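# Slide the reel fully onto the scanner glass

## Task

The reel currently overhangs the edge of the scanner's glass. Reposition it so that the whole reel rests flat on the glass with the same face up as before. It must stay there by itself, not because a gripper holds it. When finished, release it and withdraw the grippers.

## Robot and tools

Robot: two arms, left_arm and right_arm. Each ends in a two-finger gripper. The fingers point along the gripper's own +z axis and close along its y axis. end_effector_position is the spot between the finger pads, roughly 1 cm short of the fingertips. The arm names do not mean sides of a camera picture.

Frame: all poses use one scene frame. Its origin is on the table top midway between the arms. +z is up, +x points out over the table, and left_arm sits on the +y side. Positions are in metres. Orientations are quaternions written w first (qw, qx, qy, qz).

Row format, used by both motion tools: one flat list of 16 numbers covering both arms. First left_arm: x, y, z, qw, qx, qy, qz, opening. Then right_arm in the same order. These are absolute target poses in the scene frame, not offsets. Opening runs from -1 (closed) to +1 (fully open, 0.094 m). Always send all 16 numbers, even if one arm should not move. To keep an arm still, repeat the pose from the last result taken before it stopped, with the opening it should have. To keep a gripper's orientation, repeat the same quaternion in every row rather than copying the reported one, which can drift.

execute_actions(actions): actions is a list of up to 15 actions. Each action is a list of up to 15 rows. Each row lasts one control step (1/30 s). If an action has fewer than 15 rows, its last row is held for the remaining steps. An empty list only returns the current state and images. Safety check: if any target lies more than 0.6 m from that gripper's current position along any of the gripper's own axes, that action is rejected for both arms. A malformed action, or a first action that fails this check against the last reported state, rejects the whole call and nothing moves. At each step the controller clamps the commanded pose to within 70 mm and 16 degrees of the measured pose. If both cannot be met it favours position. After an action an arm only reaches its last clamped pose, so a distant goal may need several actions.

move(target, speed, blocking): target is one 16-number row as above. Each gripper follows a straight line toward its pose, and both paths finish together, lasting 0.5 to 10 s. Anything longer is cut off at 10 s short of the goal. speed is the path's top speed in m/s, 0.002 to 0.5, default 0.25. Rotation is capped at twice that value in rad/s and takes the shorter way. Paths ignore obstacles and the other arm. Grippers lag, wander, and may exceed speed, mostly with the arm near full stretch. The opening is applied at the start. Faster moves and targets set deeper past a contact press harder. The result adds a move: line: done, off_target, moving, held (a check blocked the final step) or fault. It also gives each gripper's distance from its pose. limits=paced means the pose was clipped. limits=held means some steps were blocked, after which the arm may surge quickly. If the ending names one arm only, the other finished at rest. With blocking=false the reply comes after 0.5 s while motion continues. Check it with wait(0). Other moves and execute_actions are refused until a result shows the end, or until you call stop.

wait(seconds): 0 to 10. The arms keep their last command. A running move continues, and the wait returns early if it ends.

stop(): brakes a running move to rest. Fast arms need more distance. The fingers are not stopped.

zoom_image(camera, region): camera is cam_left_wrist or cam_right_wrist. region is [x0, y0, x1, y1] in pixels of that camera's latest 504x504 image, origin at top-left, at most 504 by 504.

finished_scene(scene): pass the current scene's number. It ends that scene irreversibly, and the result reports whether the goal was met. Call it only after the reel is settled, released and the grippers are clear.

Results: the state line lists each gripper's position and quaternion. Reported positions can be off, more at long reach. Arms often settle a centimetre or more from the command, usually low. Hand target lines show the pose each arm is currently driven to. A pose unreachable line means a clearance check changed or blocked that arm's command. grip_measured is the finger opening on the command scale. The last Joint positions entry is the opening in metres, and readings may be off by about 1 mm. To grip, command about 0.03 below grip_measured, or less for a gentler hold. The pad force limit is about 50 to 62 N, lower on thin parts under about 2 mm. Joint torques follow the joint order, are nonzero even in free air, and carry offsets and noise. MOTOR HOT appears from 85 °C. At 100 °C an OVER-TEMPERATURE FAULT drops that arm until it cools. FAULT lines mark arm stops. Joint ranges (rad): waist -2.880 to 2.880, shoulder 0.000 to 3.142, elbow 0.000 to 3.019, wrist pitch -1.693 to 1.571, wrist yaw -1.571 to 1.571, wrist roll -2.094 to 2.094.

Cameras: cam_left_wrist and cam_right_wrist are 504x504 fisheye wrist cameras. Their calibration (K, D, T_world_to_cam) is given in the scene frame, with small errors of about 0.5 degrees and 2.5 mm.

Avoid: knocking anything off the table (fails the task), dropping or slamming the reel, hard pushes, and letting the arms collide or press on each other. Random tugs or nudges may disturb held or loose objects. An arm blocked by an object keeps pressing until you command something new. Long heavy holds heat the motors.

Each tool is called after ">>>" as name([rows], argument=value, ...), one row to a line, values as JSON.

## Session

>>> execute_actions(actions=[])

Scene clock: 0.00 s.
left_arm: end_effector_position=(+0.4255, +0.1953, +0.2727) grip_measured=+1.000 end_effector_quat_wxyz=(-0.078, +0.788, +0.602, +0.102) | right_arm: end_effector_position=(+0.1443, -0.8351, +0.3027) grip_measured=+1.000 end_effector_quat_wxyz=(+0.006, +0.642, +0.706, -0.299)
Joint positions: left_arm=[-0.273  1.523  1.525 -1.608 -0.255  1.428  0.094] | right_arm=[-1.004  1.416  1.414 -1.274  0.539  0.222  0.094]
Joint velocities: left_arm=[-0.015 -0.005 -0.012  0.007 -0.081  0.051  0.   ] | right_arm=[-0.015 -0.015 -0.002  0.012 -0.022  0.037  0.   ]
Joint torques (N m, as the arm reports them, + toward a larger angle): no reading
Motor temperatures (°C, as the motors report them): left_arm=[29 28 32 31 31 28] | right_arm=[31 30 29 29 30 31]
Hand target (left_arm): +0.431, +0.193, +0.276; -0.073, +0.788, +0.602, +0.105
Hand target (right_arm): +0.146, -0.840, +0.319; +0.022, +0.644, +0.700, -0.307
camera_calibration (this result's frames):
cam_left_wrist: T_world_to_cam=[[-0.966367, 0.257165, 0.000271461, 0.361831], [0.162772, 0.610841, 0.774841, -0.395126], [0.199096, 0.748826, -0.632156, 0.0657273], [0, 0, 0, 1]] pos_world=[0.400891, 0.0990902, 0.347611]
cam_right_wrist: T_world_to_cam=[[-0.911634, 0.00905354, 0.410904, 0.0131101], [0.0783852, 0.985237, 0.152198, 0.770261], [-0.403459, 0.170958, -0.898885, 0.594708], [0, 0, 0, 1]] pos_world=[0.191515, -0.860678, 0.411955]

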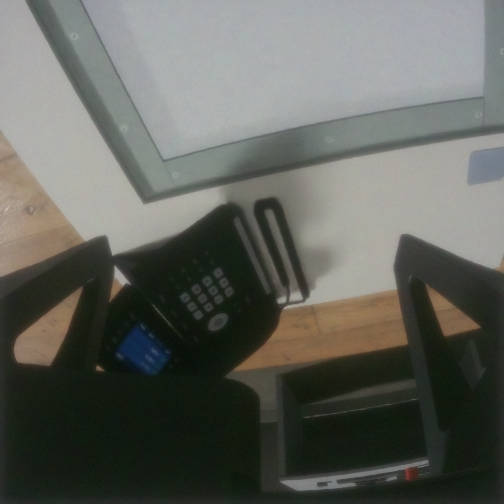

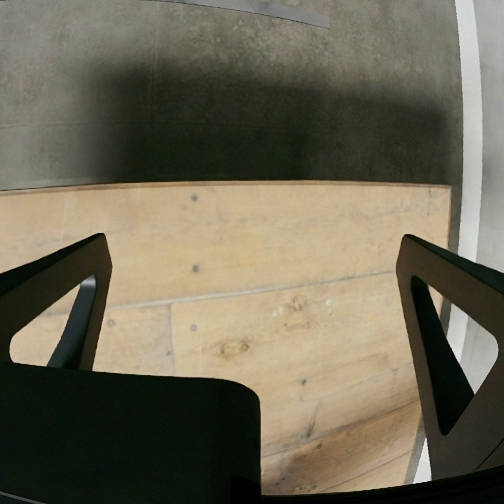

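Glass lies below the camera. Look from higher.

>>> move(target=[0.42,0.12,0.42,-0.078,0.788,0.602,0.102,1,0.1443,-0.8351,0.3027,0.006,0.642,0.706,-0.299,1])

Scene clock: 4.87 s.
left_arm: end_effector_position=(+0.4154, +0.1243, +0.4086) grip_measured=+1.000 end_effector_quat_wxyz=(+0.054, +0.796, +0.580, +0.163) | right_arm: end_effector_position=(+0.1443, -0.8351, +0.3027) grip_measured=+1.000 end_effector_quat_wxyz=(+0.006, +0.642, +0.706, -0.299)
Joint positions: left_arm=[-0.424  1.462  1.804 -1.685 -0.26   1.357  0.094] | right_arm=[-1.004  1.416  1.414 -1.274  0.539  0.222  0.094]
Joint velocities: left_arm=[ 0.005  0.005 -0.007  0.017 -0.037  0.051  0.   ] | right_arm=[-0.005  0.005 -0.002 -0.012 -0.022  0.037  0.   ]
Joint torques (N m, as the arm reports them, + toward a larger angle): left_arm=[  1.02 -10.85  10.94  -0.07  -0.18  -0.21] | right_arm=[  0.68 -11.64  10.65   0.15   0.34   0.09]
Motor temperatures (°C, as the motors report them): left_arm=[29 28 33 31 31 28] | right_arm=[31 31 30 29 30 31]
Hand target (left_arm): +0.419, +0.121, +0.419; +0.060, +0.793, +0.583, +0.166
Hand target (right_arm): +0.144, -0.835, +0.303; +0.006, +0.642, +0.706, -0.299
Off the commanded pose (left_arm): 0.013 m, 17 deg; orientation clipped at the last step of the last action.
Off the commanded pose (right_arm): 0.000 m, 0 deg.
joint sent to its limit (left arm) — the command would take joint 4 (wrist pitch) past its lower limit, so that joint was sent only as far as its limit.
move: off_target (left_arm); limits=paced
camera_calibration (this result's frames):
cam_left_wrist: T_world_to_cam=[[-0.909003, 0.314934, -0.273002, 0.450897], [0.0292249, 0.70156, 0.71201, -0.385558], [0.415764, 0.639241, -0.646925, 0.136439], [0, 0, 0, 1]] pos_world=[0.364409, 0.0412724, 0.485883]
cam_right_wrist: T_world_to_cam=[[-0.911634, 0.00905354, 0.410904, 0.0131101], [0.0783852, 0.985237, 0.152198, 0.770261], [-0.403459, 0.170958, -0.898885, 0.594708], [0, 0, 0, 1]] pos_world=[0.191515, -0.860678, 0.411955]

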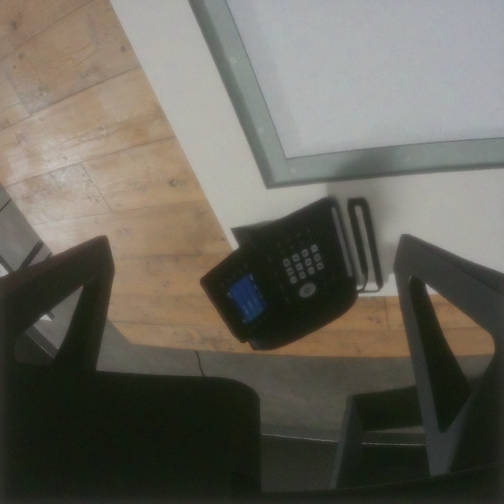

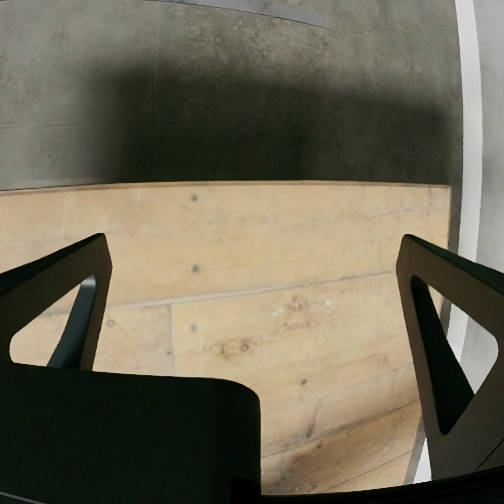

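Glass extends toward -x and -y. Move back.

>>> move(target=[0.27,0.05,0.42,-0.078,0.788,0.602,0.102,1,0.1443,-0.8351,0.3027,0.006,0.642,0.706,-0.299,1])

Scene clock: 11.50 s.
left_arm: end_effector_position=(+0.2707, +0.0437, +0.4309) grip_measured=+1.000 end_effector_quat_wxyz=(+0.137, +0.801, +0.569, +0.121) | right_arm: end_effector_position=(+0.1443, -0.8351, +0.3027) grip_measured=+1.000 end_effector_quat_wxyz=(+0.006, +0.642, +0.706, -0.299)
Joint positions: left_arm=[-0.78   1.267  1.67  -1.685 -0.228  1.027  0.094] | right_arm=[-1.004  1.416  1.414 -1.274  0.539  0.222  0.094]
Joint velocities: left_arm=[-0.005 -0.015  0.012 -0.027  0.007 -0.081  0.   ] | right_arm=[-0.024  0.005 -0.017  0.007  0.022  0.007  0.   ]
Joint torques (N m, as the arm reports them, + toward a larger angle): left_arm=[ 1.49 -7.35  6.7   0.12  0.07 -0.31] | right_arm=[  0.62 -11.71  10.71   0.11   0.34   0.09]
Motor temperatures (°C, as the motors report them): left_arm=[29 28 35 31 31 28] | right_arm=[31 31 31 29 30 31]
Hand target (left_arm): +0.271, +0.049, +0.420; +0.117, +0.799, +0.578, +0.118
Hand target (right_arm): +0.144, -0.835, +0.303; +0.006, +0.642, +0.706, -0.299
Off the commanded pose (left_arm): 0.013 m, 25 deg; orientation clipped at the last step of the last action.
Off the commanded pose (right_arm): 0.000 m, 0 deg.
joint sent to its limit (left arm) — the command would take joint 4 (wrist pitch) past its lower limit, so that joint was sent only as far as its limit.
move: off_target (left_arm); limits=paced
camera_calibration (this result's frames):
cam_left_wrist: T_world_to_cam=[[-0.882945, 0.307768, -0.354524, 0.379281], [0.0515467, 0.814134, 0.578384, -0.294058], [0.466638, 0.492407, -0.7347, 0.293028], [0, 0, 0, 1]] pos_world=[0.213304, -0.0216165, 0.51983]
cam_right_wrist: T_world_to_cam=[[-0.911634, 0.00905354, 0.410904, 0.0131101], [0.0783852, 0.985237, 0.152198, 0.770261], [-0.403459, 0.170958, -0.898885, 0.594708], [0, 0, 0, 1]] pos_world=[0.191515, -0.860678, 0.411955]

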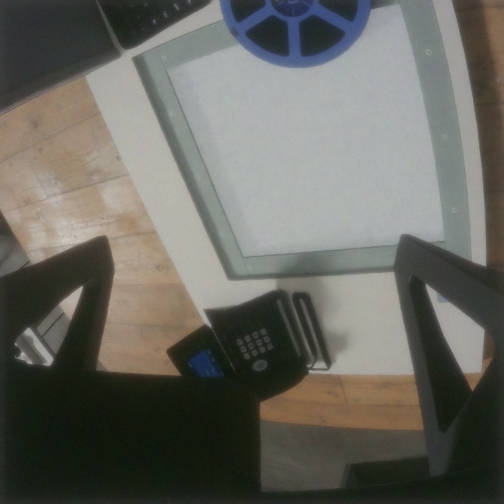

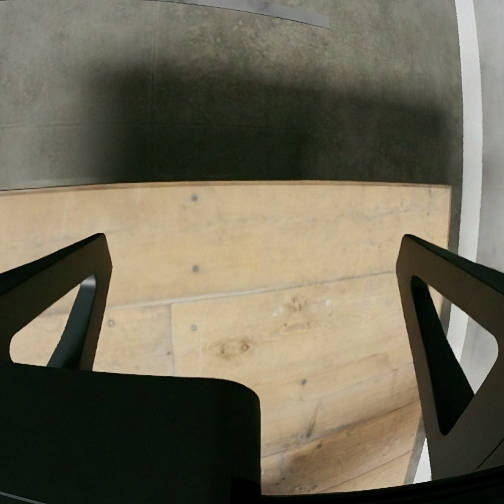

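>>> move(target=[0.345,-0.15,0.15,0.137,0.801,0.569,0.121,-1,0.1443,-0.8351,0.3027,0.006,0.642,0.706,-0.299,1])

>>> move(target=[0.345,-0.15,0.05,0.137,0.801,0.569,0.121,-1,0.1443,-0.8351,0.3027,0.006,0.642,0.706,-0.299,1], speed=0.08)

Scene clock: 20.03 s.
left_arm: end_effector_position=(+0.3447, -0.1394, +0.1406) grip_measured=-0.989 end_effector_quat_wxyz=(+0.118, +0.805, +0.568, +0.122) | right_arm: end_effector_position=(+0.1443, -0.8351, +0.3027) grip_measured=+1.000 end_effector_quat_wxyz=(+0.006, +0.642, +0.706, -0.299)
Joint positions: left_arm=[-0.88   1.77   1.468 -1.041 -0.255  0.931  0.001] | right_arm=[-1.004  1.416  1.414 -1.274  0.539  0.222  0.094]
Joint velocities: left_arm=[-0.005 -0.005 -0.007 -0.002 -0.037 -0.022 -0.   ] | right_arm=[-0.015 -0.005 -0.012 -0.007  0.007 -0.037  0.   ]
Joint torques (N m, as the arm reports them, + toward a larger angle): left_arm=[ -0.4  -16.98   9.45   1.29  -0.22  -0.26] | right_arm=[  0.85 -11.82  10.65   0.11   0.33   0.09]
Motor temperatures (°C, as the motors report them): left_arm=[29 28 35 31 31 28] | right_arm=[31 31 32 29 30 31]
Hand target (left_arm): +0.347, -0.151, +0.150; +0.138, +0.801, +0.569, +0.121
Hand target (right_arm): +0.144, -0.835, +0.303; +0.006, +0.642, +0.706, -0.299
Off the commanded pose (left_arm): 0.014 m, 2 deg.
Off the commanded pose (right_arm): 0.000 m, 0 deg.
move: off_target (left_arm)
camera_calibration (this result's frames):
cam_left_wrist: T_world_to_cam=[[-0.889283, 0.320881, -0.3259, 0.39806], [0.0653127, 0.794369, 0.603915, 0.00804798], [0.452669, 0.515766, -0.727376, 0.142439], [0, 0, 0, 1]] pos_world=[0.288985, -0.207588, 0.228475]
cam_right_wrist: T_world_to_cam=[[-0.911634, 0.00905354, 0.410904, 0.0131101], [0.0783852, 0.985237, 0.152198, 0.770261], [-0.403459, 0.170958, -0.898885, 0.594708], [0, 0, 0, 1]] pos_world=[0.191515, -0.860678, 0.411955]

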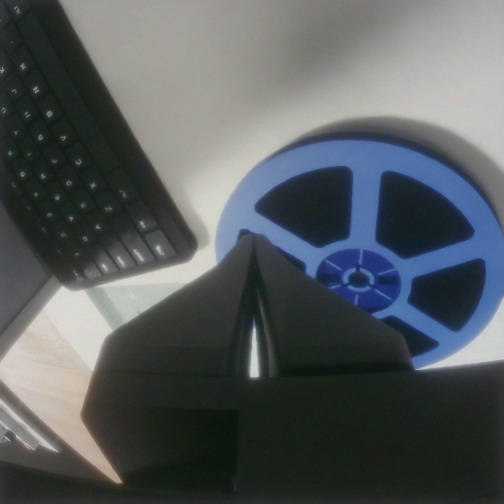

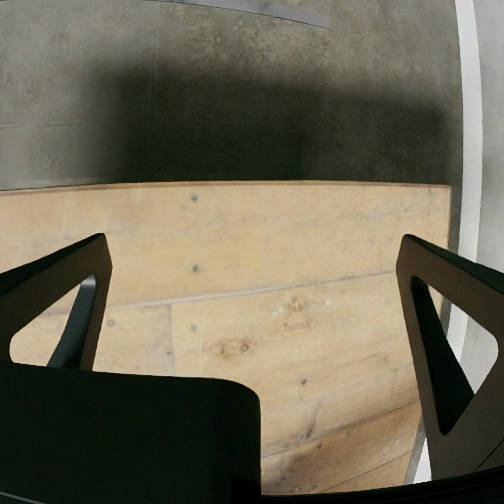

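Scene clock: 21.57 s.
left_arm: end_effector_position=(+0.3514, -0.1502, +0.0682) grip_measured=-0.989 end_effector_quat_wxyz=(+0.145, +0.800, +0.570, +0.121) | right_arm: end_effector_position=(+0.1443, -0.8351, +0.3027) grip_measured=+1.000 end_effector_quat_wxyz=(+0.006, +0.642, +0.706, -0.299)
Joint positions: left_arm=[-0.88   1.844  1.36  -0.803 -0.257  0.928  0.001] | right_arm=[-1.004  1.416  1.414 -1.274  0.539  0.222  0.094]
Joint velocities: left_arm=[-0.024 -0.024  0.007  0.002 -0.007 -0.007 -0.001] | right_arm=[ 0.005 -0.005 -0.017 -0.012  0.007  0.007  0.   ]
Joint torques (N m, as the arm reports them, + toward a larger angle): left_arm=[  0.   -15.86   6.6    1.5   -0.15  -0.29] | right_arm=[  0.56 -11.78  10.64   0.12   0.34   0.08]
Motor temperatures (°C, as the motors report them): left_arm=[29 28 35 31 31 28] | right_arm=[31 31 32 29 30 31]
Hand target (left_arm): +0.345, -0.150, +0.050; +0.137, +0.802, +0.569, +0.121
Hand target (right_arm): +0.144, -0.835, +0.303; +0.006, +0.642, +0.706, -0.299
Off the commanded pose (left_arm): 0.019 m, 1 deg.
Off the commanded pose (right_arm): 0.000 m, 0 deg.
move: off_target (left_arm)
camera_calibration (this result's frames):
cam_left_wrist: T_world_to_cam=[[-0.879655, 0.301897, -0.367511, 0.380449], [0.0453646, 0.822448, 0.567028, 0.0736072], [0.473443, 0.482117, -0.737166, 0.0806091], [0, 0, 0, 1]] pos_world=[0.293161, -0.214258, 0.157505]
cam_right_wrist: T_world_to_cam=[[-0.911634, 0.00905354, 0.410904, 0.0131101], [0.0783852, 0.985237, 0.152198, 0.770261], [-0.403459, 0.170958, -0.898885, 0.594708], [0, 0, 0, 1]] pos_world=[0.191515, -0.860678, 0.411955]

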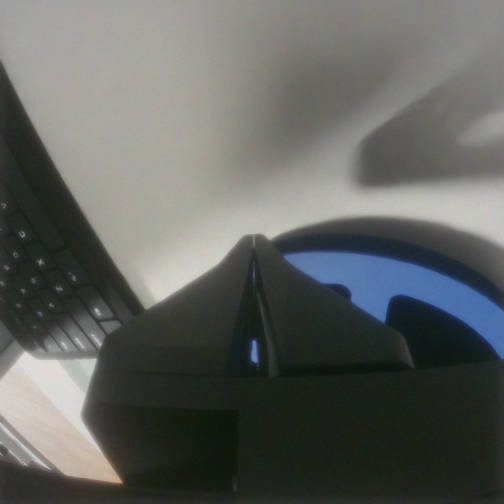

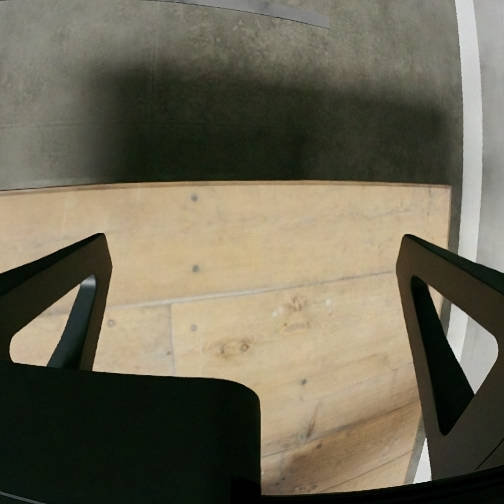

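>>> move(target=[0.345,-0.15,0.11,0.137,0.801,0.569,0.121,-1,0.1443,-0.8351,0.3027,0.006,0.642,0.706,-0.299,1], speed=0.1)

>>> move(target=[0.32,-0.21,0.11,0.137,0.801,0.569,0.121,-1,0.1443,-0.8351,0.3027,0.006,0.642,0.706,-0.299,1], speed=0.1)

>>> move(target=[0.32,-0.21,0.045,0.137,0.801,0.569,0.121,-1,0.1443,-0.8351,0.3027,0.006,0.642,0.706,-0.299,1], speed=0.06)

Scene clock: 28.20 s.
left_arm: end_effector_position=(+0.3401, -0.1321, +0.0913) grip_measured=-0.989 end_effector_quat_wxyz=(+0.120, +0.804, +0.569, +0.122) | right_arm: end_effector_position=(+0.1443, -0.8351, +0.3027) grip_measured=+1.000 end_effector_quat_wxyz=(+0.006, +0.642, +0.706, -0.299)
Joint positions: left_arm=[-0.88   1.792  1.36  -0.906 -0.257  0.928  0.001] | right_arm=[-1.004  1.416  1.414 -1.274  0.539  0.222  0.094]
Joint velocities: left_arm=[-0.015 -0.015  0.012 -0.012  0.007 -0.066 -0.   ] | right_arm=[-0.005  0.005  0.007  0.017  0.022  0.037  0.   ]
Joint torques (N m, as the arm reports them, + toward a larger angle): left_arm=[  0.   -16.12  11.22   0.01  -0.09  -0.2 ] | right_arm=[  0.63 -11.64  10.65   0.11   0.34   0.08]
Motor temperatures (°C, as the motors report them): left_arm=[29 29 35 31 31 28] | right_arm=[31 31 32 29 30 31]
Hand target (left_arm): +0.344, -0.149, +0.110; +0.138, +0.802, +0.569, +0.121
Hand target (right_arm): +0.144, -0.835, +0.303; +0.006, +0.642, +0.706, -0.299
Off the commanded pose (left_arm): 0.026 m, 2 deg.
Off the commanded pose (right_arm): 0.000 m, 0 deg.
move: off_target (left_arm)
camera_calibration (this result's frames):
cam_left_wrist: T_world_to_cam=[[-0.889042, 0.316913, -0.33041, 0.375361], [0.0610658, 0.797329, 0.600448, 0.0344743], [0.453736, 0.513647, -0.728211, 0.104327], [0, 0, 0, 1]] pos_world=[0.284269, -0.200031, 0.179295]
cam_right_wrist: T_world_to_cam=[[-0.911634, 0.00905354, 0.410904, 0.0131101], [0.0783852, 0.985237, 0.152198, 0.770261], [-0.403459, 0.170958, -0.898885, 0.594708], [0, 0, 0, 1]] pos_world=[0.191515, -0.860678, 0.411955]

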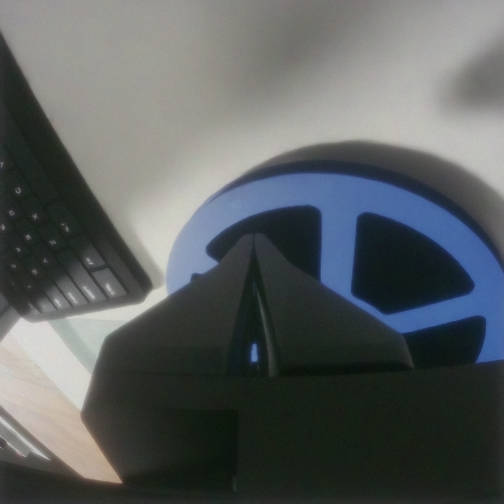

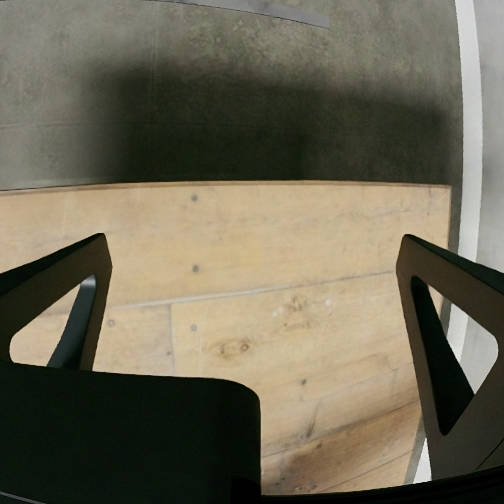

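Scene clock: 29.37 s.
left_arm: end_effector_position=(+0.3153, -0.1943, +0.1061) grip_measured=-0.989 end_effector_quat_wxyz=(+0.134, +0.804, +0.567, +0.121) | right_arm: end_effector_position=(+0.1443, -0.8351, +0.3027) grip_measured=+1.000 end_effector_quat_wxyz=(+0.006, +0.642, +0.706, -0.299)
Joint positions: left_arm=[-0.974  1.869  1.511 -0.977 -0.279  0.84   0.001] | right_arm=[-1.004  1.416  1.414 -1.274  0.539  0.222  0.094]
Joint velocities: left_arm=[ 0.005 -0.005 -0.002 -0.007  0.007 -0.022  0.001] | right_arm=[ 0.005 -0.005 -0.002  0.007  0.022 -0.037  0.   ]
Joint torques (N m, as the arm reports them, + toward a larger angle): left_arm=[  0.46 -15.96  11.99   0.03  -0.16  -0.17] | right_arm=[  0.7  -11.88  10.67   0.11   0.34   0.09]
Motor temperatures (°C, as the motors report them): left_arm=[29 29 35 31 31 28] | right_arm=[31 31 32 29 30 31]
Hand target (left_arm): +0.320, -0.209, +0.110; +0.138, +0.801, +0.569, +0.121
Hand target (right_arm): +0.144, -0.835, +0.303; +0.006, +0.642, +0.706, -0.299
Off the commanded pose (left_arm): 0.017 m, 1 deg.
Off the commanded pose (right_arm): 0.000 m, 0 deg.
move: off_target (left_arm)
camera_calibration (this result's frames):
cam_left_wrist: T_world_to_cam=[[-0.881907, 0.31592, -0.349907, 0.377461], [0.0583139, 0.80964, 0.584023, 0.0817031], [0.467804, 0.49465, -0.732449, 0.15065], [0, 0, 0, 1]] pos_world=[0.257646, -0.259917, 0.194703]
cam_right_wrist: T_world_to_cam=[[-0.911634, 0.00905354, 0.410904, 0.0131101], [0.0783852, 0.985237, 0.152198, 0.770261], [-0.403459, 0.170958, -0.898885, 0.594708], [0, 0, 0, 1]] pos_world=[0.191515, -0.860678, 0.411955]

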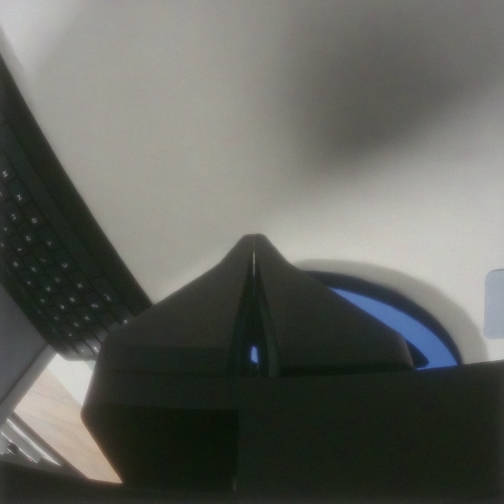

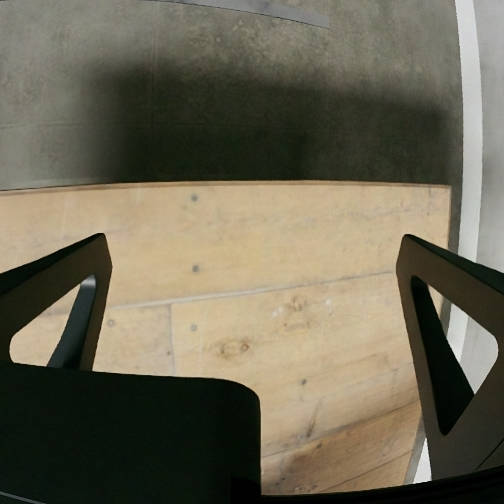

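Scene clock: 30.80 s.
left_arm: end_effector_position=(+0.3249, -0.2134, +0.0686) grip_measured=-0.989 end_effector_quat_wxyz=(+0.150, +0.800, +0.568, +0.119) | right_arm: end_effector_position=(+0.1443, -0.8351, +0.3027) grip_measured=+1.000 end_effector_quat_wxyz=(+0.006, +0.642, +0.706, -0.299)
Joint positions: left_arm=[-0.974  1.941  1.511 -0.872 -0.279  0.838  0.001] | right_arm=[-1.004  1.416  1.414 -1.274  0.539  0.222  0.094]
Joint velocities: left_arm=[-0.005 -0.005 -0.002 -0.007  0.022 -0.051  0.001] | right_arm=[-0.015 -0.005 -0.022  0.007  0.022 -0.007  0.   ]
Joint torques (N m, as the arm reports them, + toward a larger angle): left_arm=[ -0.11 -17.7    6.47   1.51  -0.17  -0.21] | right_arm=[  0.54 -11.81  10.67   0.11   0.33   0.09]
Motor temperatures (°C, as the motors report them): left_arm=[29 29 35 31 31 28] | right_arm=[31 32 32 29 30 31]
Hand target (left_arm): +0.320, -0.210, +0.045; +0.137, +0.801, +0.569, +0.121
Hand target (right_arm): +0.144, -0.835, +0.303; +0.006, +0.642, +0.706, -0.299
Off the commanded pose (left_arm): 0.024 m, 1 deg.
Off the commanded pose (right_arm): 0.000 m, 0 deg.
move: off_target (left_arm)
camera_calibration (this result's frames):
cam_left_wrist: T_world_to_cam=[[-0.877245, 0.303138, -0.37222, 0.376146], [0.0480139, 0.82691, 0.56028, 0.127101], [0.477635, 0.473632, -0.739958, 0.120984], [0, 0, 0, 1]] pos_world=[0.266084, -0.276427, 0.15832]
cam_right_wrist: T_world_to_cam=[[-0.911634, 0.00905354, 0.410904, 0.0131101], [0.0783852, 0.985237, 0.152198, 0.770261], [-0.403459, 0.170958, -0.898885, 0.594708], [0, 0, 0, 1]] pos_world=[0.191515, -0.860678, 0.411955]

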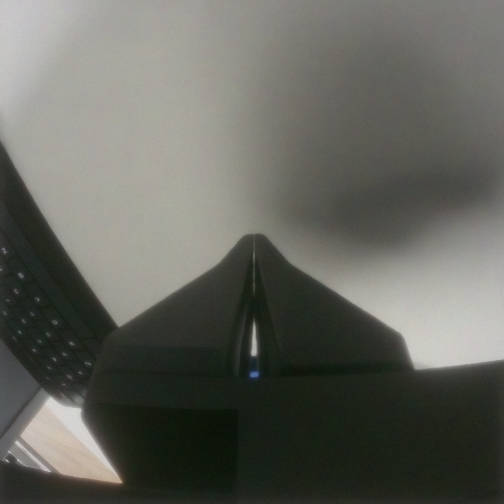

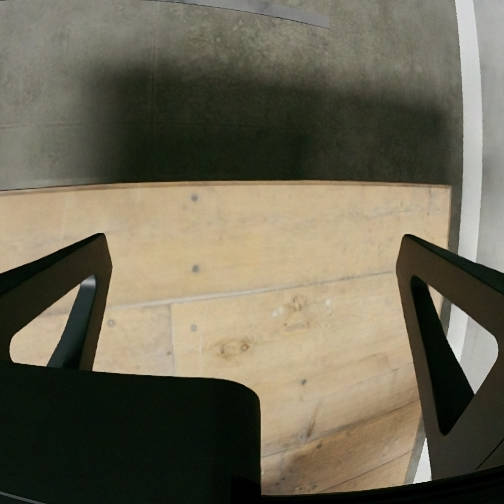

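>>> move(target=[0.40,-0.28,0.12,0.137,0.801,0.569,0.121,-1,0.1443,-0.8351,0.3027,0.006,0.642,0.706,-0.299,1], speed=0.1)

Scene clock: 40.67 s.
left_arm: end_effector_position=(+0.3892, -0.2695, +0.1210) grip_measured=-0.989 end_effector_quat_wxyz=(+0.137, +0.801, +0.570, +0.121) | right_arm: end_effector_position=(+0.1443, -0.8351, +0.3027) grip_measured=+1.000 end_effector_quat_wxyz=(+0.006, +0.642, +0.706, -0.299)
Joint positions: left_arm=[-0.927  2.122  1.953 -1.148 -0.269  0.88   0.001] | right_arm=[-1.004  1.416  1.414 -1.274  0.539  0.222  0.094]
Joint velocities: left_arm=[-0.005  0.015  0.002 -0.017  0.022 -0.007 -0.   ] | right_arm=[-0.005 -0.005  0.017  0.002  0.022  0.022  0.   ]
Joint torques (N m, as the arm reports them, + toward a larger angle): left_arm=[  1.31 -20.35  12.22  -0.07   0.01  -0.11] | right_arm=[  0.61 -11.76  10.64   0.15   0.33   0.08]
Motor temperatures (°C, as the motors report them): left_arm=[29 30 36 31 31 28] | right_arm=[31 32 33 29 30 31]
Hand target (left_arm): +0.400, -0.278, +0.120; +0.138, +0.801, +0.569, +0.121
Hand target (right_arm): +0.144, -0.835, +0.303; +0.006, +0.642, +0.706, -0.299
Off the commanded pose (left_arm): 0.015 m, 0 deg.
Off the commanded pose (right_arm): 0.000 m, 0 deg.
move: off_target (left_arm)
camera_calibration (this result's frames):
cam_left_wrist: T_world_to_cam=[[-0.883209, 0.306602, -0.354877, 0.470192], [0.0500346, 0.813983, 0.57873, 0.134656], [0.466304, 0.493383, -0.734257, 0.164638], [0, 0, 0, 1]] pos_world=[0.331768, -0.335, 0.209817]
cam_right_wrist: T_world_to_cam=[[-0.911634, 0.00905354, 0.410904, 0.0131101], [0.0783852, 0.985237, 0.152198, 0.770261], [-0.403459, 0.170958, -0.898885, 0.594708], [0, 0, 0, 1]] pos_world=[0.191515, -0.860678, 0.411955]

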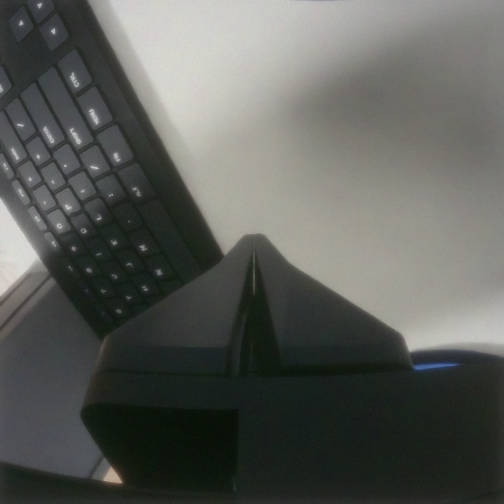

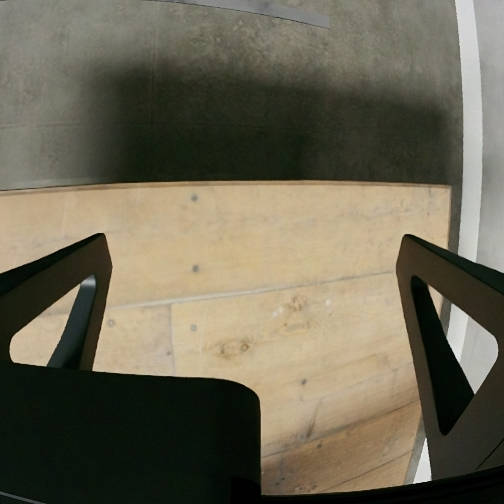

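>>> move(target=[0.40,-0.28,0.045,0.137,0.801,0.569,0.121,-1,0.1443,-0.8351,0.3027,0.006,0.642,0.706,-0.299,1], speed=0.05)

Scene clock: 46.90 s.
left_arm: end_effector_position=(+0.3977, -0.2847, +0.0748) grip_measured=-0.989 end_effector_quat_wxyz=(+0.152, +0.798, +0.570, +0.120) | right_arm: end_effector_position=(+0.1443, -0.8351, +0.3027) grip_measured=+1.000 end_effector_quat_wxyz=(+0.006, +0.642, +0.706, -0.299)
Joint positions: left_arm=[-0.927  2.183  1.927 -1.029 -0.269  0.881  0.001] | right_arm=[-1.004  1.416  1.414 -1.274  0.539  0.222  0.094]
Joint velocities: left_arm=[-0.005 -0.015  0.012 -0.007 -0.037  0.022  0.   ] | right_arm=[ 0.015  0.005  0.007 -0.012 -0.022  0.022  0.   ]
Joint torques (N m, as the arm reports them, + toward a larger angle): left_arm=[  1.03 -20.56   7.11   1.58   0.01  -0.12] | right_arm=[  0.57 -11.74  10.66   0.09   0.34   0.09]
Motor temperatures (°C, as the motors report them): left_arm=[29 31 37 31 31 28] | right_arm=[31 32 33 29 30 31]
Hand target (left_arm): +0.400, -0.279, +0.045; +0.137, +0.801, +0.569, +0.121
Hand target (right_arm): +0.144, -0.835, +0.303; +0.006, +0.642, +0.706, -0.299
Off the commanded pose (left_arm): 0.030 m, 2 deg.
Off the commanded pose (right_arm): 0.000 m, 0 deg.
move: off_target (left_arm)
camera_calibration (this result's frames):
cam_left_wrist: T_world_to_cam=[[-0.877341, 0.29674, -0.377118, 0.462483], [0.0413916, 0.829747, 0.556602, 0.182881], [0.478078, 0.472721, -0.740254, 0.124099], [0, 0, 0, 1]] pos_world=[0.338856, -0.347647, 0.164483]
cam_right_wrist: T_world_to_cam=[[-0.911634, 0.00905354, 0.410904, 0.0131101], [0.0783852, 0.985237, 0.152198, 0.770261], [-0.403459, 0.170958, -0.898885, 0.594708], [0, 0, 0, 1]] pos_world=[0.191515, -0.860678, 0.411955]

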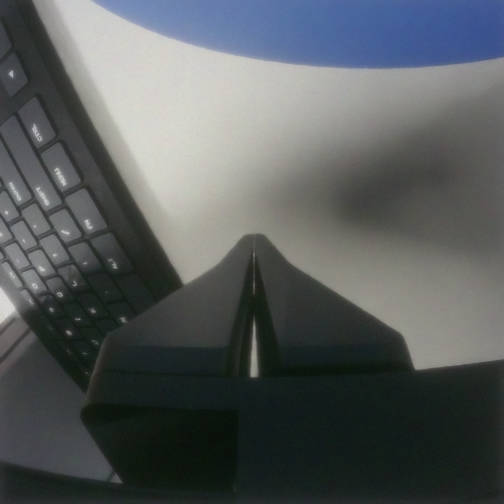

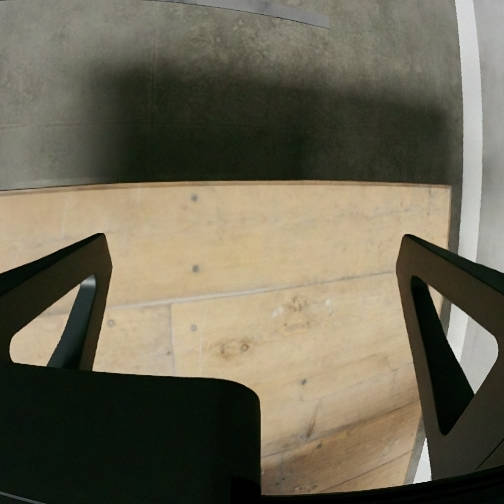

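>>> move(target=[0.33,-0.21,0.13,0.137,0.801,0.569,0.121,-1,0.1443,-0.8351,0.3027,0.006,0.642,0.706,-0.299,1], speed=0.1)

Scene clock: 59.23 s.
left_arm: end_effector_position=(+0.3387, -0.2169, +0.1418) grip_measured=-0.989 end_effector_quat_wxyz=(+0.155, +0.798, +0.569, +0.119) | right_arm: end_effector_position=(+0.1443, -0.8351, +0.3027) grip_measured=+1.000 end_effector_quat_wxyz=(+0.006, +0.642, +0.706, -0.299)
Joint positions: left_arm=[-0.957  1.894  1.638 -1.032 -0.276  0.853  0.001] | right_arm=[-1.004  1.416  1.414 -1.274  0.539  0.222  0.094]
Joint velocities: left_arm=[ 0.005  0.015 -0.002  0.007 -0.007 -0.022  0.001] | right_arm=[-0.005 -0.005  0.007 -0.017 -0.066 -0.037  0.   ]
Joint torques (N m, as the arm reports them, + toward a larger angle): left_arm=[  0.55 -18.74   6.87   0.23  -0.15  -0.27] | right_arm=[  0.66 -11.7   10.67   0.15   0.34   0.08]
Motor temperatures (°C, as the motors report them): left_arm=[29 32 36 31 31 28] | right_arm=[31 32 33 29 30 31]
Hand target (left_arm): +0.330, -0.211, +0.130; +0.137, +0.802, +0.569, +0.121
Hand target (right_arm): +0.144, -0.835, +0.303; +0.006, +0.642, +0.706, -0.299
Off the commanded pose (left_arm): 0.016 m, 2 deg.
Off the commanded pose (right_arm): 0.000 m, 0 deg.
move: off_target (left_arm)
camera_calibration (this result's frames):
cam_left_wrist: T_world_to_cam=[[-0.875703, 0.297205, -0.380542, 0.415934], [0.0424279, 0.832433, 0.552499, 0.0926082], [0.480982, 0.46768, -0.741574, 0.167962], [0, 0, 0, 1]] pos_world=[0.279519, -0.27926, 0.23167]
cam_right_wrist: T_world_to_cam=[[-0.911634, 0.00905354, 0.410904, 0.0131101], [0.0783852, 0.985237, 0.152198, 0.770261], [-0.403459, 0.170958, -0.898885, 0.594708], [0, 0, 0, 1]] pos_world=[0.191515, -0.860678, 0.411955]

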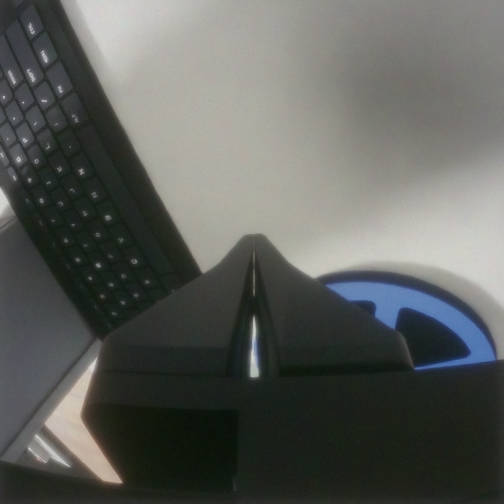

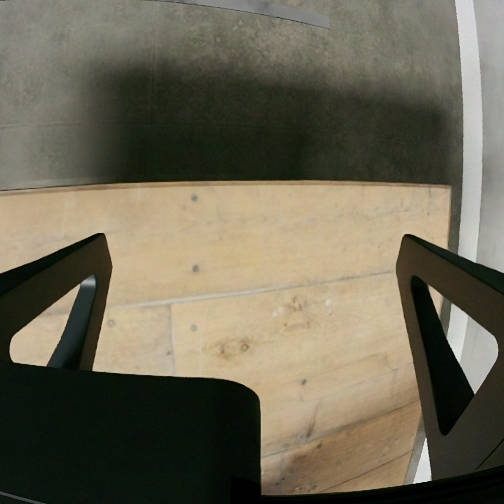

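>>> move(target=[0.33,-0.21,0.06,0.137,0.801,0.569,0.121,-1,0.1443,-0.8351,0.3027,0.006,0.642,0.706,-0.299,1], speed=0.03)

Scene clock: 69.53 s.
left_arm: end_effector_position=(+0.3357, -0.2111, +0.0845) grip_measured=-0.989 end_effector_quat_wxyz=(+0.150, +0.799, +0.569, +0.120) | right_arm: end_effector_position=(+0.1443, -0.8351, +0.3027) grip_measured=+1.000 end_effector_quat_wxyz=(+0.006, +0.642, +0.706, -0.299)
Joint positions: left_arm=[-0.957  1.931  1.54  -0.907 -0.276  0.853  0.001] | right_arm=[-1.004  1.416  1.414 -1.274  0.539  0.222  0.094]
Joint velocities: left_arm=[-0.005 -0.015  0.007  0.002 -0.007  0.066 -0.001] | right_arm=[ 0.005  0.015 -0.002 -0.007  0.022 -0.037  0.   ]
Joint torques (N m, as the arm reports them, + toward a larger angle): left_arm=[  0.3  -16.65   6.73   1.71  -0.15  -0.26] | right_arm=[  0.67 -12.06  10.68   0.13   0.34   0.08]
Motor temperatures (°C, as the motors report them): left_arm=[29 32 36 31 31 28] | right_arm=[31 32 33 29 30 31]
Hand target (left_arm): +0.330, -0.210, +0.060; +0.137, +0.802, +0.569, +0.121
Hand target (right_arm): +0.144, -0.835, +0.303; +0.006, +0.642, +0.706, -0.299
Off the commanded pose (left_arm): 0.025 m, 1 deg.
Off the commanded pose (right_arm): 0.000 m, 0 deg.
move: off_target (left_arm)
camera_calibration (this result's frames):
cam_left_wrist: T_world_to_cam=[[-0.877823, 0.300664, -0.372865, 0.390562], [0.0451102, 0.826882, 0.560563, 0.116785], [0.476857, 0.475255, -0.739419, 0.127058], [0, 0, 0, 1]] pos_world=[0.276988, -0.27438, 0.17411]
cam_right_wrist: T_world_to_cam=[[-0.911634, 0.00905354, 0.410904, 0.0131101], [0.0783852, 0.985237, 0.152198, 0.770261], [-0.403459, 0.170958, -0.898885, 0.594708], [0, 0, 0, 1]] pos_world=[0.191515, -0.860678, 0.411955]

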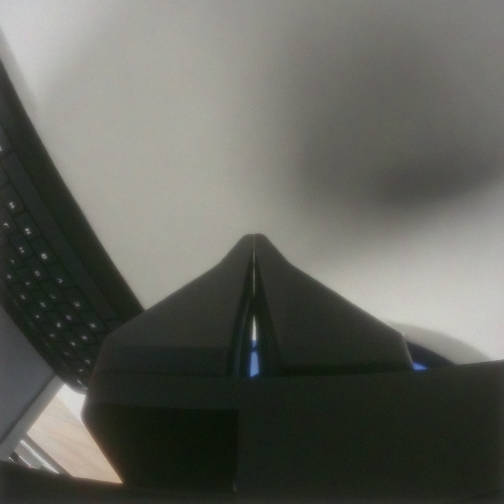

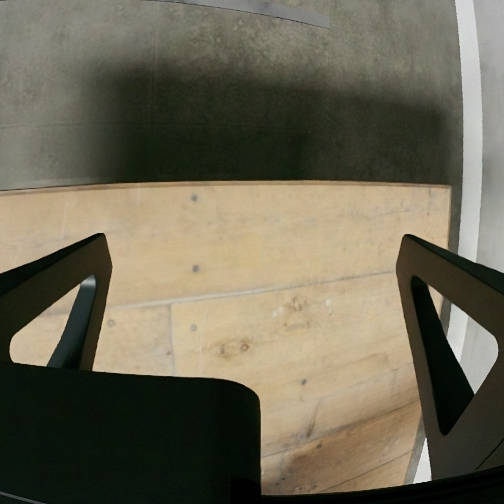

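>>> move(target=[0.33,-0.13,0.085,0.137,0.801,0.569,0.121,-1,0.1443,-0.8351,0.3027,0.006,0.642,0.706,-0.299,1], speed=0.05)

Scene clock: 77.93 s.
left_arm: end_effector_position=(+0.3275, -0.1346, +0.0885) grip_measured=-0.989 end_effector_quat_wxyz=(+0.135, +0.801, +0.570, +0.121) | right_arm: end_effector_position=(+0.1443, -0.8351, +0.3027) grip_measured=+1.000 end_effector_quat_wxyz=(+0.006, +0.642, +0.706, -0.299)
Joint positions: left_arm=[-0.903  1.772  1.319 -0.862 -0.263  0.904  0.001] | right_arm=[-1.004  1.416  1.414 -1.274  0.539  0.222  0.094]
Joint velocities: left_arm=[-0.015 -0.015 -0.002  0.022 -0.051  0.007  0.   ] | right_arm=[ 0.005 -0.005  0.002 -0.012  0.066 -0.051  0.   ]
Joint torques (N m, as the arm reports them, + toward a larger angle): left_arm=[  1.67 -16.71   6.47   1.54   0.    -0.04] | right_arm=[  0.59 -11.68  10.62   0.11   0.34   0.07]
Motor temperatures (°C, as the motors report them): left_arm=[29 32 36 31 31 28] | right_arm=[31 32 33 29 30 31]
Hand target (left_arm): +0.330, -0.130, +0.085; +0.137, +0.802, +0.569, +0.121
Hand target (right_arm): +0.144, -0.835, +0.303; +0.006, +0.642, +0.706, -0.299
Off the commanded pose (left_arm): 0.006 m, 0 deg.
Off the commanded pose (right_arm): 0.000 m, 0 deg.
move: done
camera_calibration (this result's frames):
cam_left_wrist: T_world_to_cam=[[-0.884147, 0.307504, -0.351746, 0.363035], [0.0510679, 0.811963, 0.581471, 0.0458578], [0.46441, 0.496143, -0.733598, 0.103878], [0, 0, 0, 1]] pos_world=[0.270392, -0.200408, 0.177236]
cam_right_wrist: T_world_to_cam=[[-0.911634, 0.00905354, 0.410904, 0.0131101], [0.0783852, 0.985237, 0.152198, 0.770261], [-0.403459, 0.170958, -0.898885, 0.594708], [0, 0, 0, 1]] pos_world=[0.191515, -0.860678, 0.411955]

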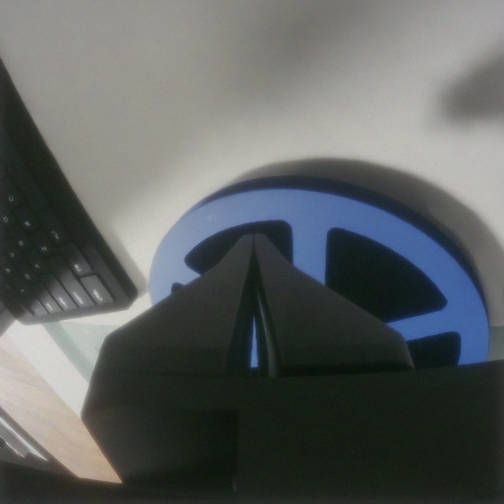

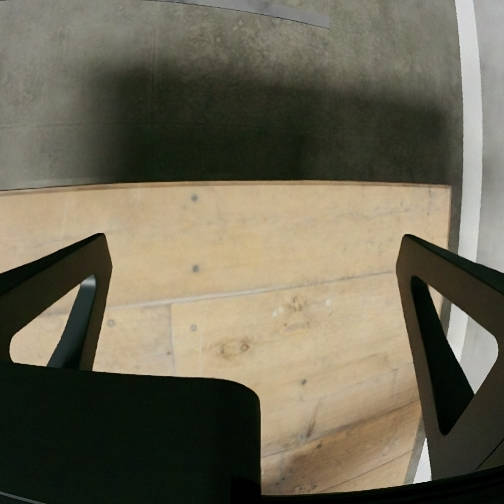

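>>> move(target=[0.33,-0.08,0.08,0.137,0.801,0.569,0.121,-1,0.1443,-0.8351,0.3027,0.006,0.642,0.706,-0.299,1], speed=0.05)

Scene clock: 86.47 s.
left_arm: end_effector_position=(+0.3283, -0.0842, +0.0830) grip_measured=-0.989 end_effector_quat_wxyz=(+0.134, +0.801, +0.571, +0.121) | right_arm: end_effector_position=(+0.1443, -0.8351, +0.3027) grip_measured=+1.000 end_effector_quat_wxyz=(+0.006, +0.642, +0.706, -0.299)
Joint positions: left_arm=[-0.848  1.679  1.174 -0.799 -0.249  0.957  0.001] | right_arm=[-1.004  1.416  1.414 -1.274  0.539  0.222  0.094]
Joint velocities: left_arm=[-0.005  0.005 -0.002 -0.022  0.037 -0.007 -0.001] | right_arm=[-0.024  0.005 -0.002 -0.002  0.051  0.037  0.   ]
Joint torques (N m, as the arm reports them, + toward a larger angle): left_arm=[  0.63 -14.31   6.27   1.52   0.05  -0.09] | right_arm=[  0.6  -11.73  10.68   0.12   0.34   0.08]
Motor temperatures (°C, as the motors report them): left_arm=[29 31 36 31 31 28] | right_arm=[31 32 33 29 30 31]
Hand target (left_arm): +0.330, -0.080, +0.080; +0.136, +0.801, +0.569, +0.121
Hand target (right_arm): +0.144, -0.835, +0.303; +0.006, +0.642, +0.706, -0.299
Off the commanded pose (left_arm): 0.005 m, 0 deg.
Off the commanded pose (right_arm): 0.000 m, 0 deg.
move: done
camera_calibration (this result's frames):
cam_left_wrist: T_world_to_cam=[[-0.884967, 0.306716, -0.350369, 0.346327], [0.0506502, 0.811365, 0.582342, 0.00807668], [0.462891, 0.497607, -0.733566, 0.075085], [0, 0, 0, 1]] pos_world=[0.271323, -0.15014, 0.171719]
cam_right_wrist: T_world_to_cam=[[-0.911634, 0.00905354, 0.410904, 0.0131101], [0.0783852, 0.985237, 0.152198, 0.770261], [-0.403459, 0.170958, -0.898885, 0.594708], [0, 0, 0, 1]] pos_world=[0.191515, -0.860678, 0.411955]

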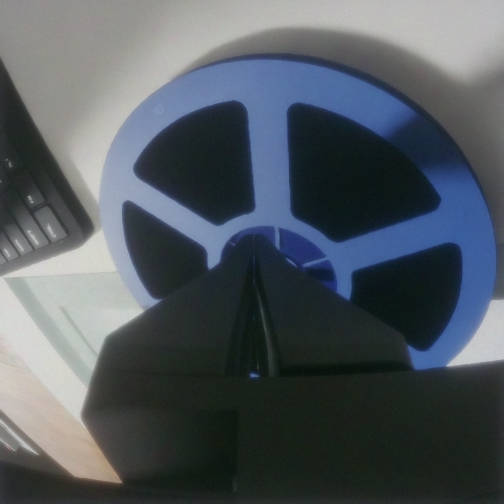

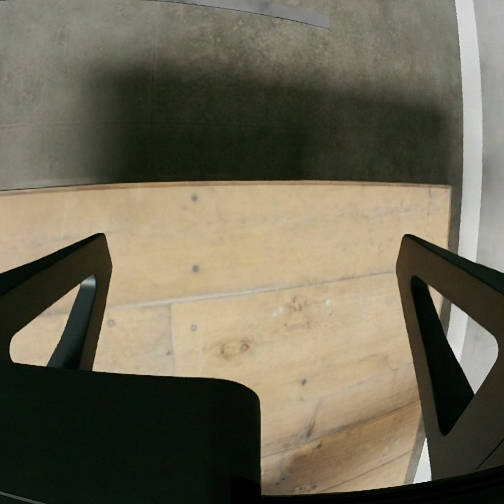

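>>> move(target=[0.33,-0.25,0.13,0.137,0.801,0.569,0.121,-1,0.1443,-0.8351,0.3027,0.006,0.642,0.706,-0.299,1], speed=0.1)

Scene clock: 95.23 s.
left_arm: end_effector_position=(+0.3269, -0.2340, +0.1269) grip_measured=-0.989 end_effector_quat_wxyz=(+0.134, +0.804, +0.567, +0.122) | right_arm: end_effector_position=(+0.1443, -0.8351, +0.3027) grip_measured=+1.000 end_effector_quat_wxyz=(+0.006, +0.642, +0.706, -0.299)
Joint positions: left_arm=[-0.986  1.956  1.701 -1.084 -0.282  0.827  0.001] | right_arm=[-1.004  1.416  1.414 -1.274  0.539  0.222  0.094]
Joint velocities: left_arm=[-0.005  0.015 -0.022  0.007  0.022 -0.037  0.   ] | right_arm=[ 0.005  0.005 -0.002  0.002 -0.051 -0.007  0.   ]
Joint torques (N m, as the arm reports them, + toward a larger angle): left_arm=[  1.62 -16.94  12.18  -0.11  -0.21  -0.26] | right_arm=[  0.53 -11.58  10.7    0.16   0.33   0.08]
Motor temperatures (°C, as the motors report them): left_arm=[29 31 36 31 31 28] | right_arm=[31 32 34 29 30 31]
Hand target (left_arm): +0.330, -0.249, +0.130; +0.139, +0.801, +0.569, +0.121
Hand target (right_arm): +0.144, -0.835, +0.303; +0.006, +0.642, +0.706, -0.299
Off the commanded pose (left_arm): 0.017 m, 1 deg.
Off the commanded pose (right_arm): 0.000 m, 0 deg.
move: off_target (left_arm)
camera_calibration (this result's frames):
cam_left_wrist: T_world_to_cam=[[-0.88221, 0.314591, -0.350341, 0.407394], [0.0569154, 0.809841, 0.583882, 0.101569], [0.467404, 0.495166, -0.732355, 0.180329], [0, 0, 0, 1]] pos_world=[0.26934, -0.29971, 0.215487]
cam_right_wrist: T_world_to_cam=[[-0.911634, 0.00905354, 0.410904, 0.0131101], [0.0783852, 0.985237, 0.152198, 0.770261], [-0.403459, 0.170958, -0.898885, 0.594708], [0, 0, 0, 1]] pos_world=[0.191515, -0.860678, 0.411955]

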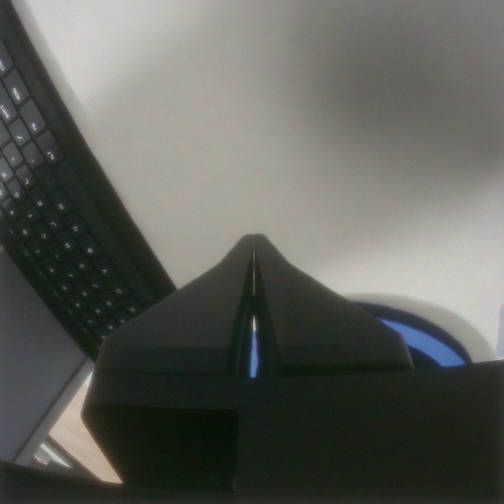

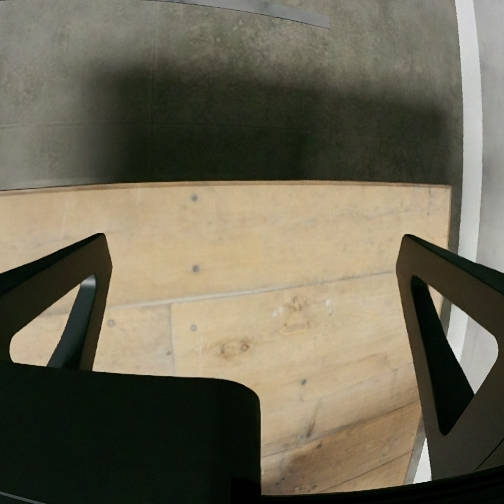

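>>> move(target=[0.33,-0.25,0.07,0.137,0.801,0.569,0.121,-1,0.1443,-0.8351,0.3027,0.006,0.642,0.706,-0.299,1], speed=0.03)

Scene clock: 104.60 s.
left_arm: end_effector_position=(+0.3348, -0.2504, +0.0962) grip_measured=-0.989 end_effector_quat_wxyz=(+0.150, +0.800, +0.569, +0.119) | right_arm: end_effector_position=(+0.1443, -0.8351, +0.3027) grip_measured=+1.000 end_effector_quat_wxyz=(+0.006, +0.642, +0.706, -0.299)
Joint positions: left_arm=[-0.986  2.009  1.695 -0.993 -0.282  0.824  0.001] | right_arm=[-1.004  1.416  1.414 -1.274  0.539  0.222  0.094]
Joint velocities: left_arm=[-0.005 -0.015  0.007 -0.002 -0.051  0.022 -0.001] | right_arm=[-0.005 -0.015 -0.012 -0.002  0.022 -0.022  0.   ]
Joint torques (N m, as the arm reports them, + toward a larger angle): left_arm=[  0.24 -17.96   6.86   1.55  -0.21  -0.24] | right_arm=[  0.72 -11.6   10.64   0.12   0.34   0.08]
Motor temperatures (°C, as the motors report them): left_arm=[29 32 38 31 31 28] | right_arm=[31 32 34 29 30 31]
Hand target (left_arm): +0.330, -0.250, +0.070; +0.137, +0.802, +0.569, +0.121
Hand target (right_arm): +0.144, -0.835, +0.303; +0.006, +0.642, +0.706, -0.299
Off the commanded pose (left_arm): 0.027 m, 1 deg.
Off the commanded pose (right_arm): 0.000 m, 0 deg.
move: off_target (left_arm)
camera_calibration (this result's frames):
cam_left_wrist: T_world_to_cam=[[-0.877884, 0.301401, -0.372125, 0.406134], [0.0468212, 0.827385, 0.559681, 0.142411], [0.476579, 0.473912, -0.74046, 0.154598], [0, 0, 0, 1]] pos_world=[0.276193, -0.313504, 0.185901]
cam_right_wrist: T_world_to_cam=[[-0.911634, 0.00905354, 0.410904, 0.0131101], [0.0783852, 0.985237, 0.152198, 0.770261], [-0.403459, 0.170958, -0.898885, 0.594708], [0, 0, 0, 1]] pos_world=[0.191515, -0.860678, 0.411955]

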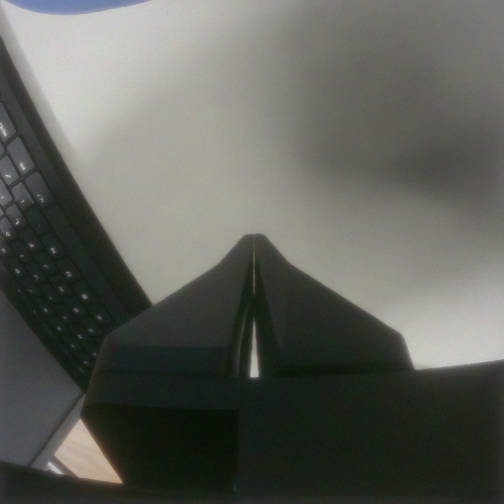

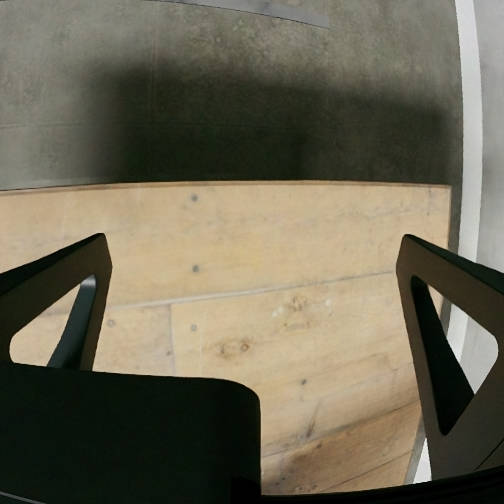

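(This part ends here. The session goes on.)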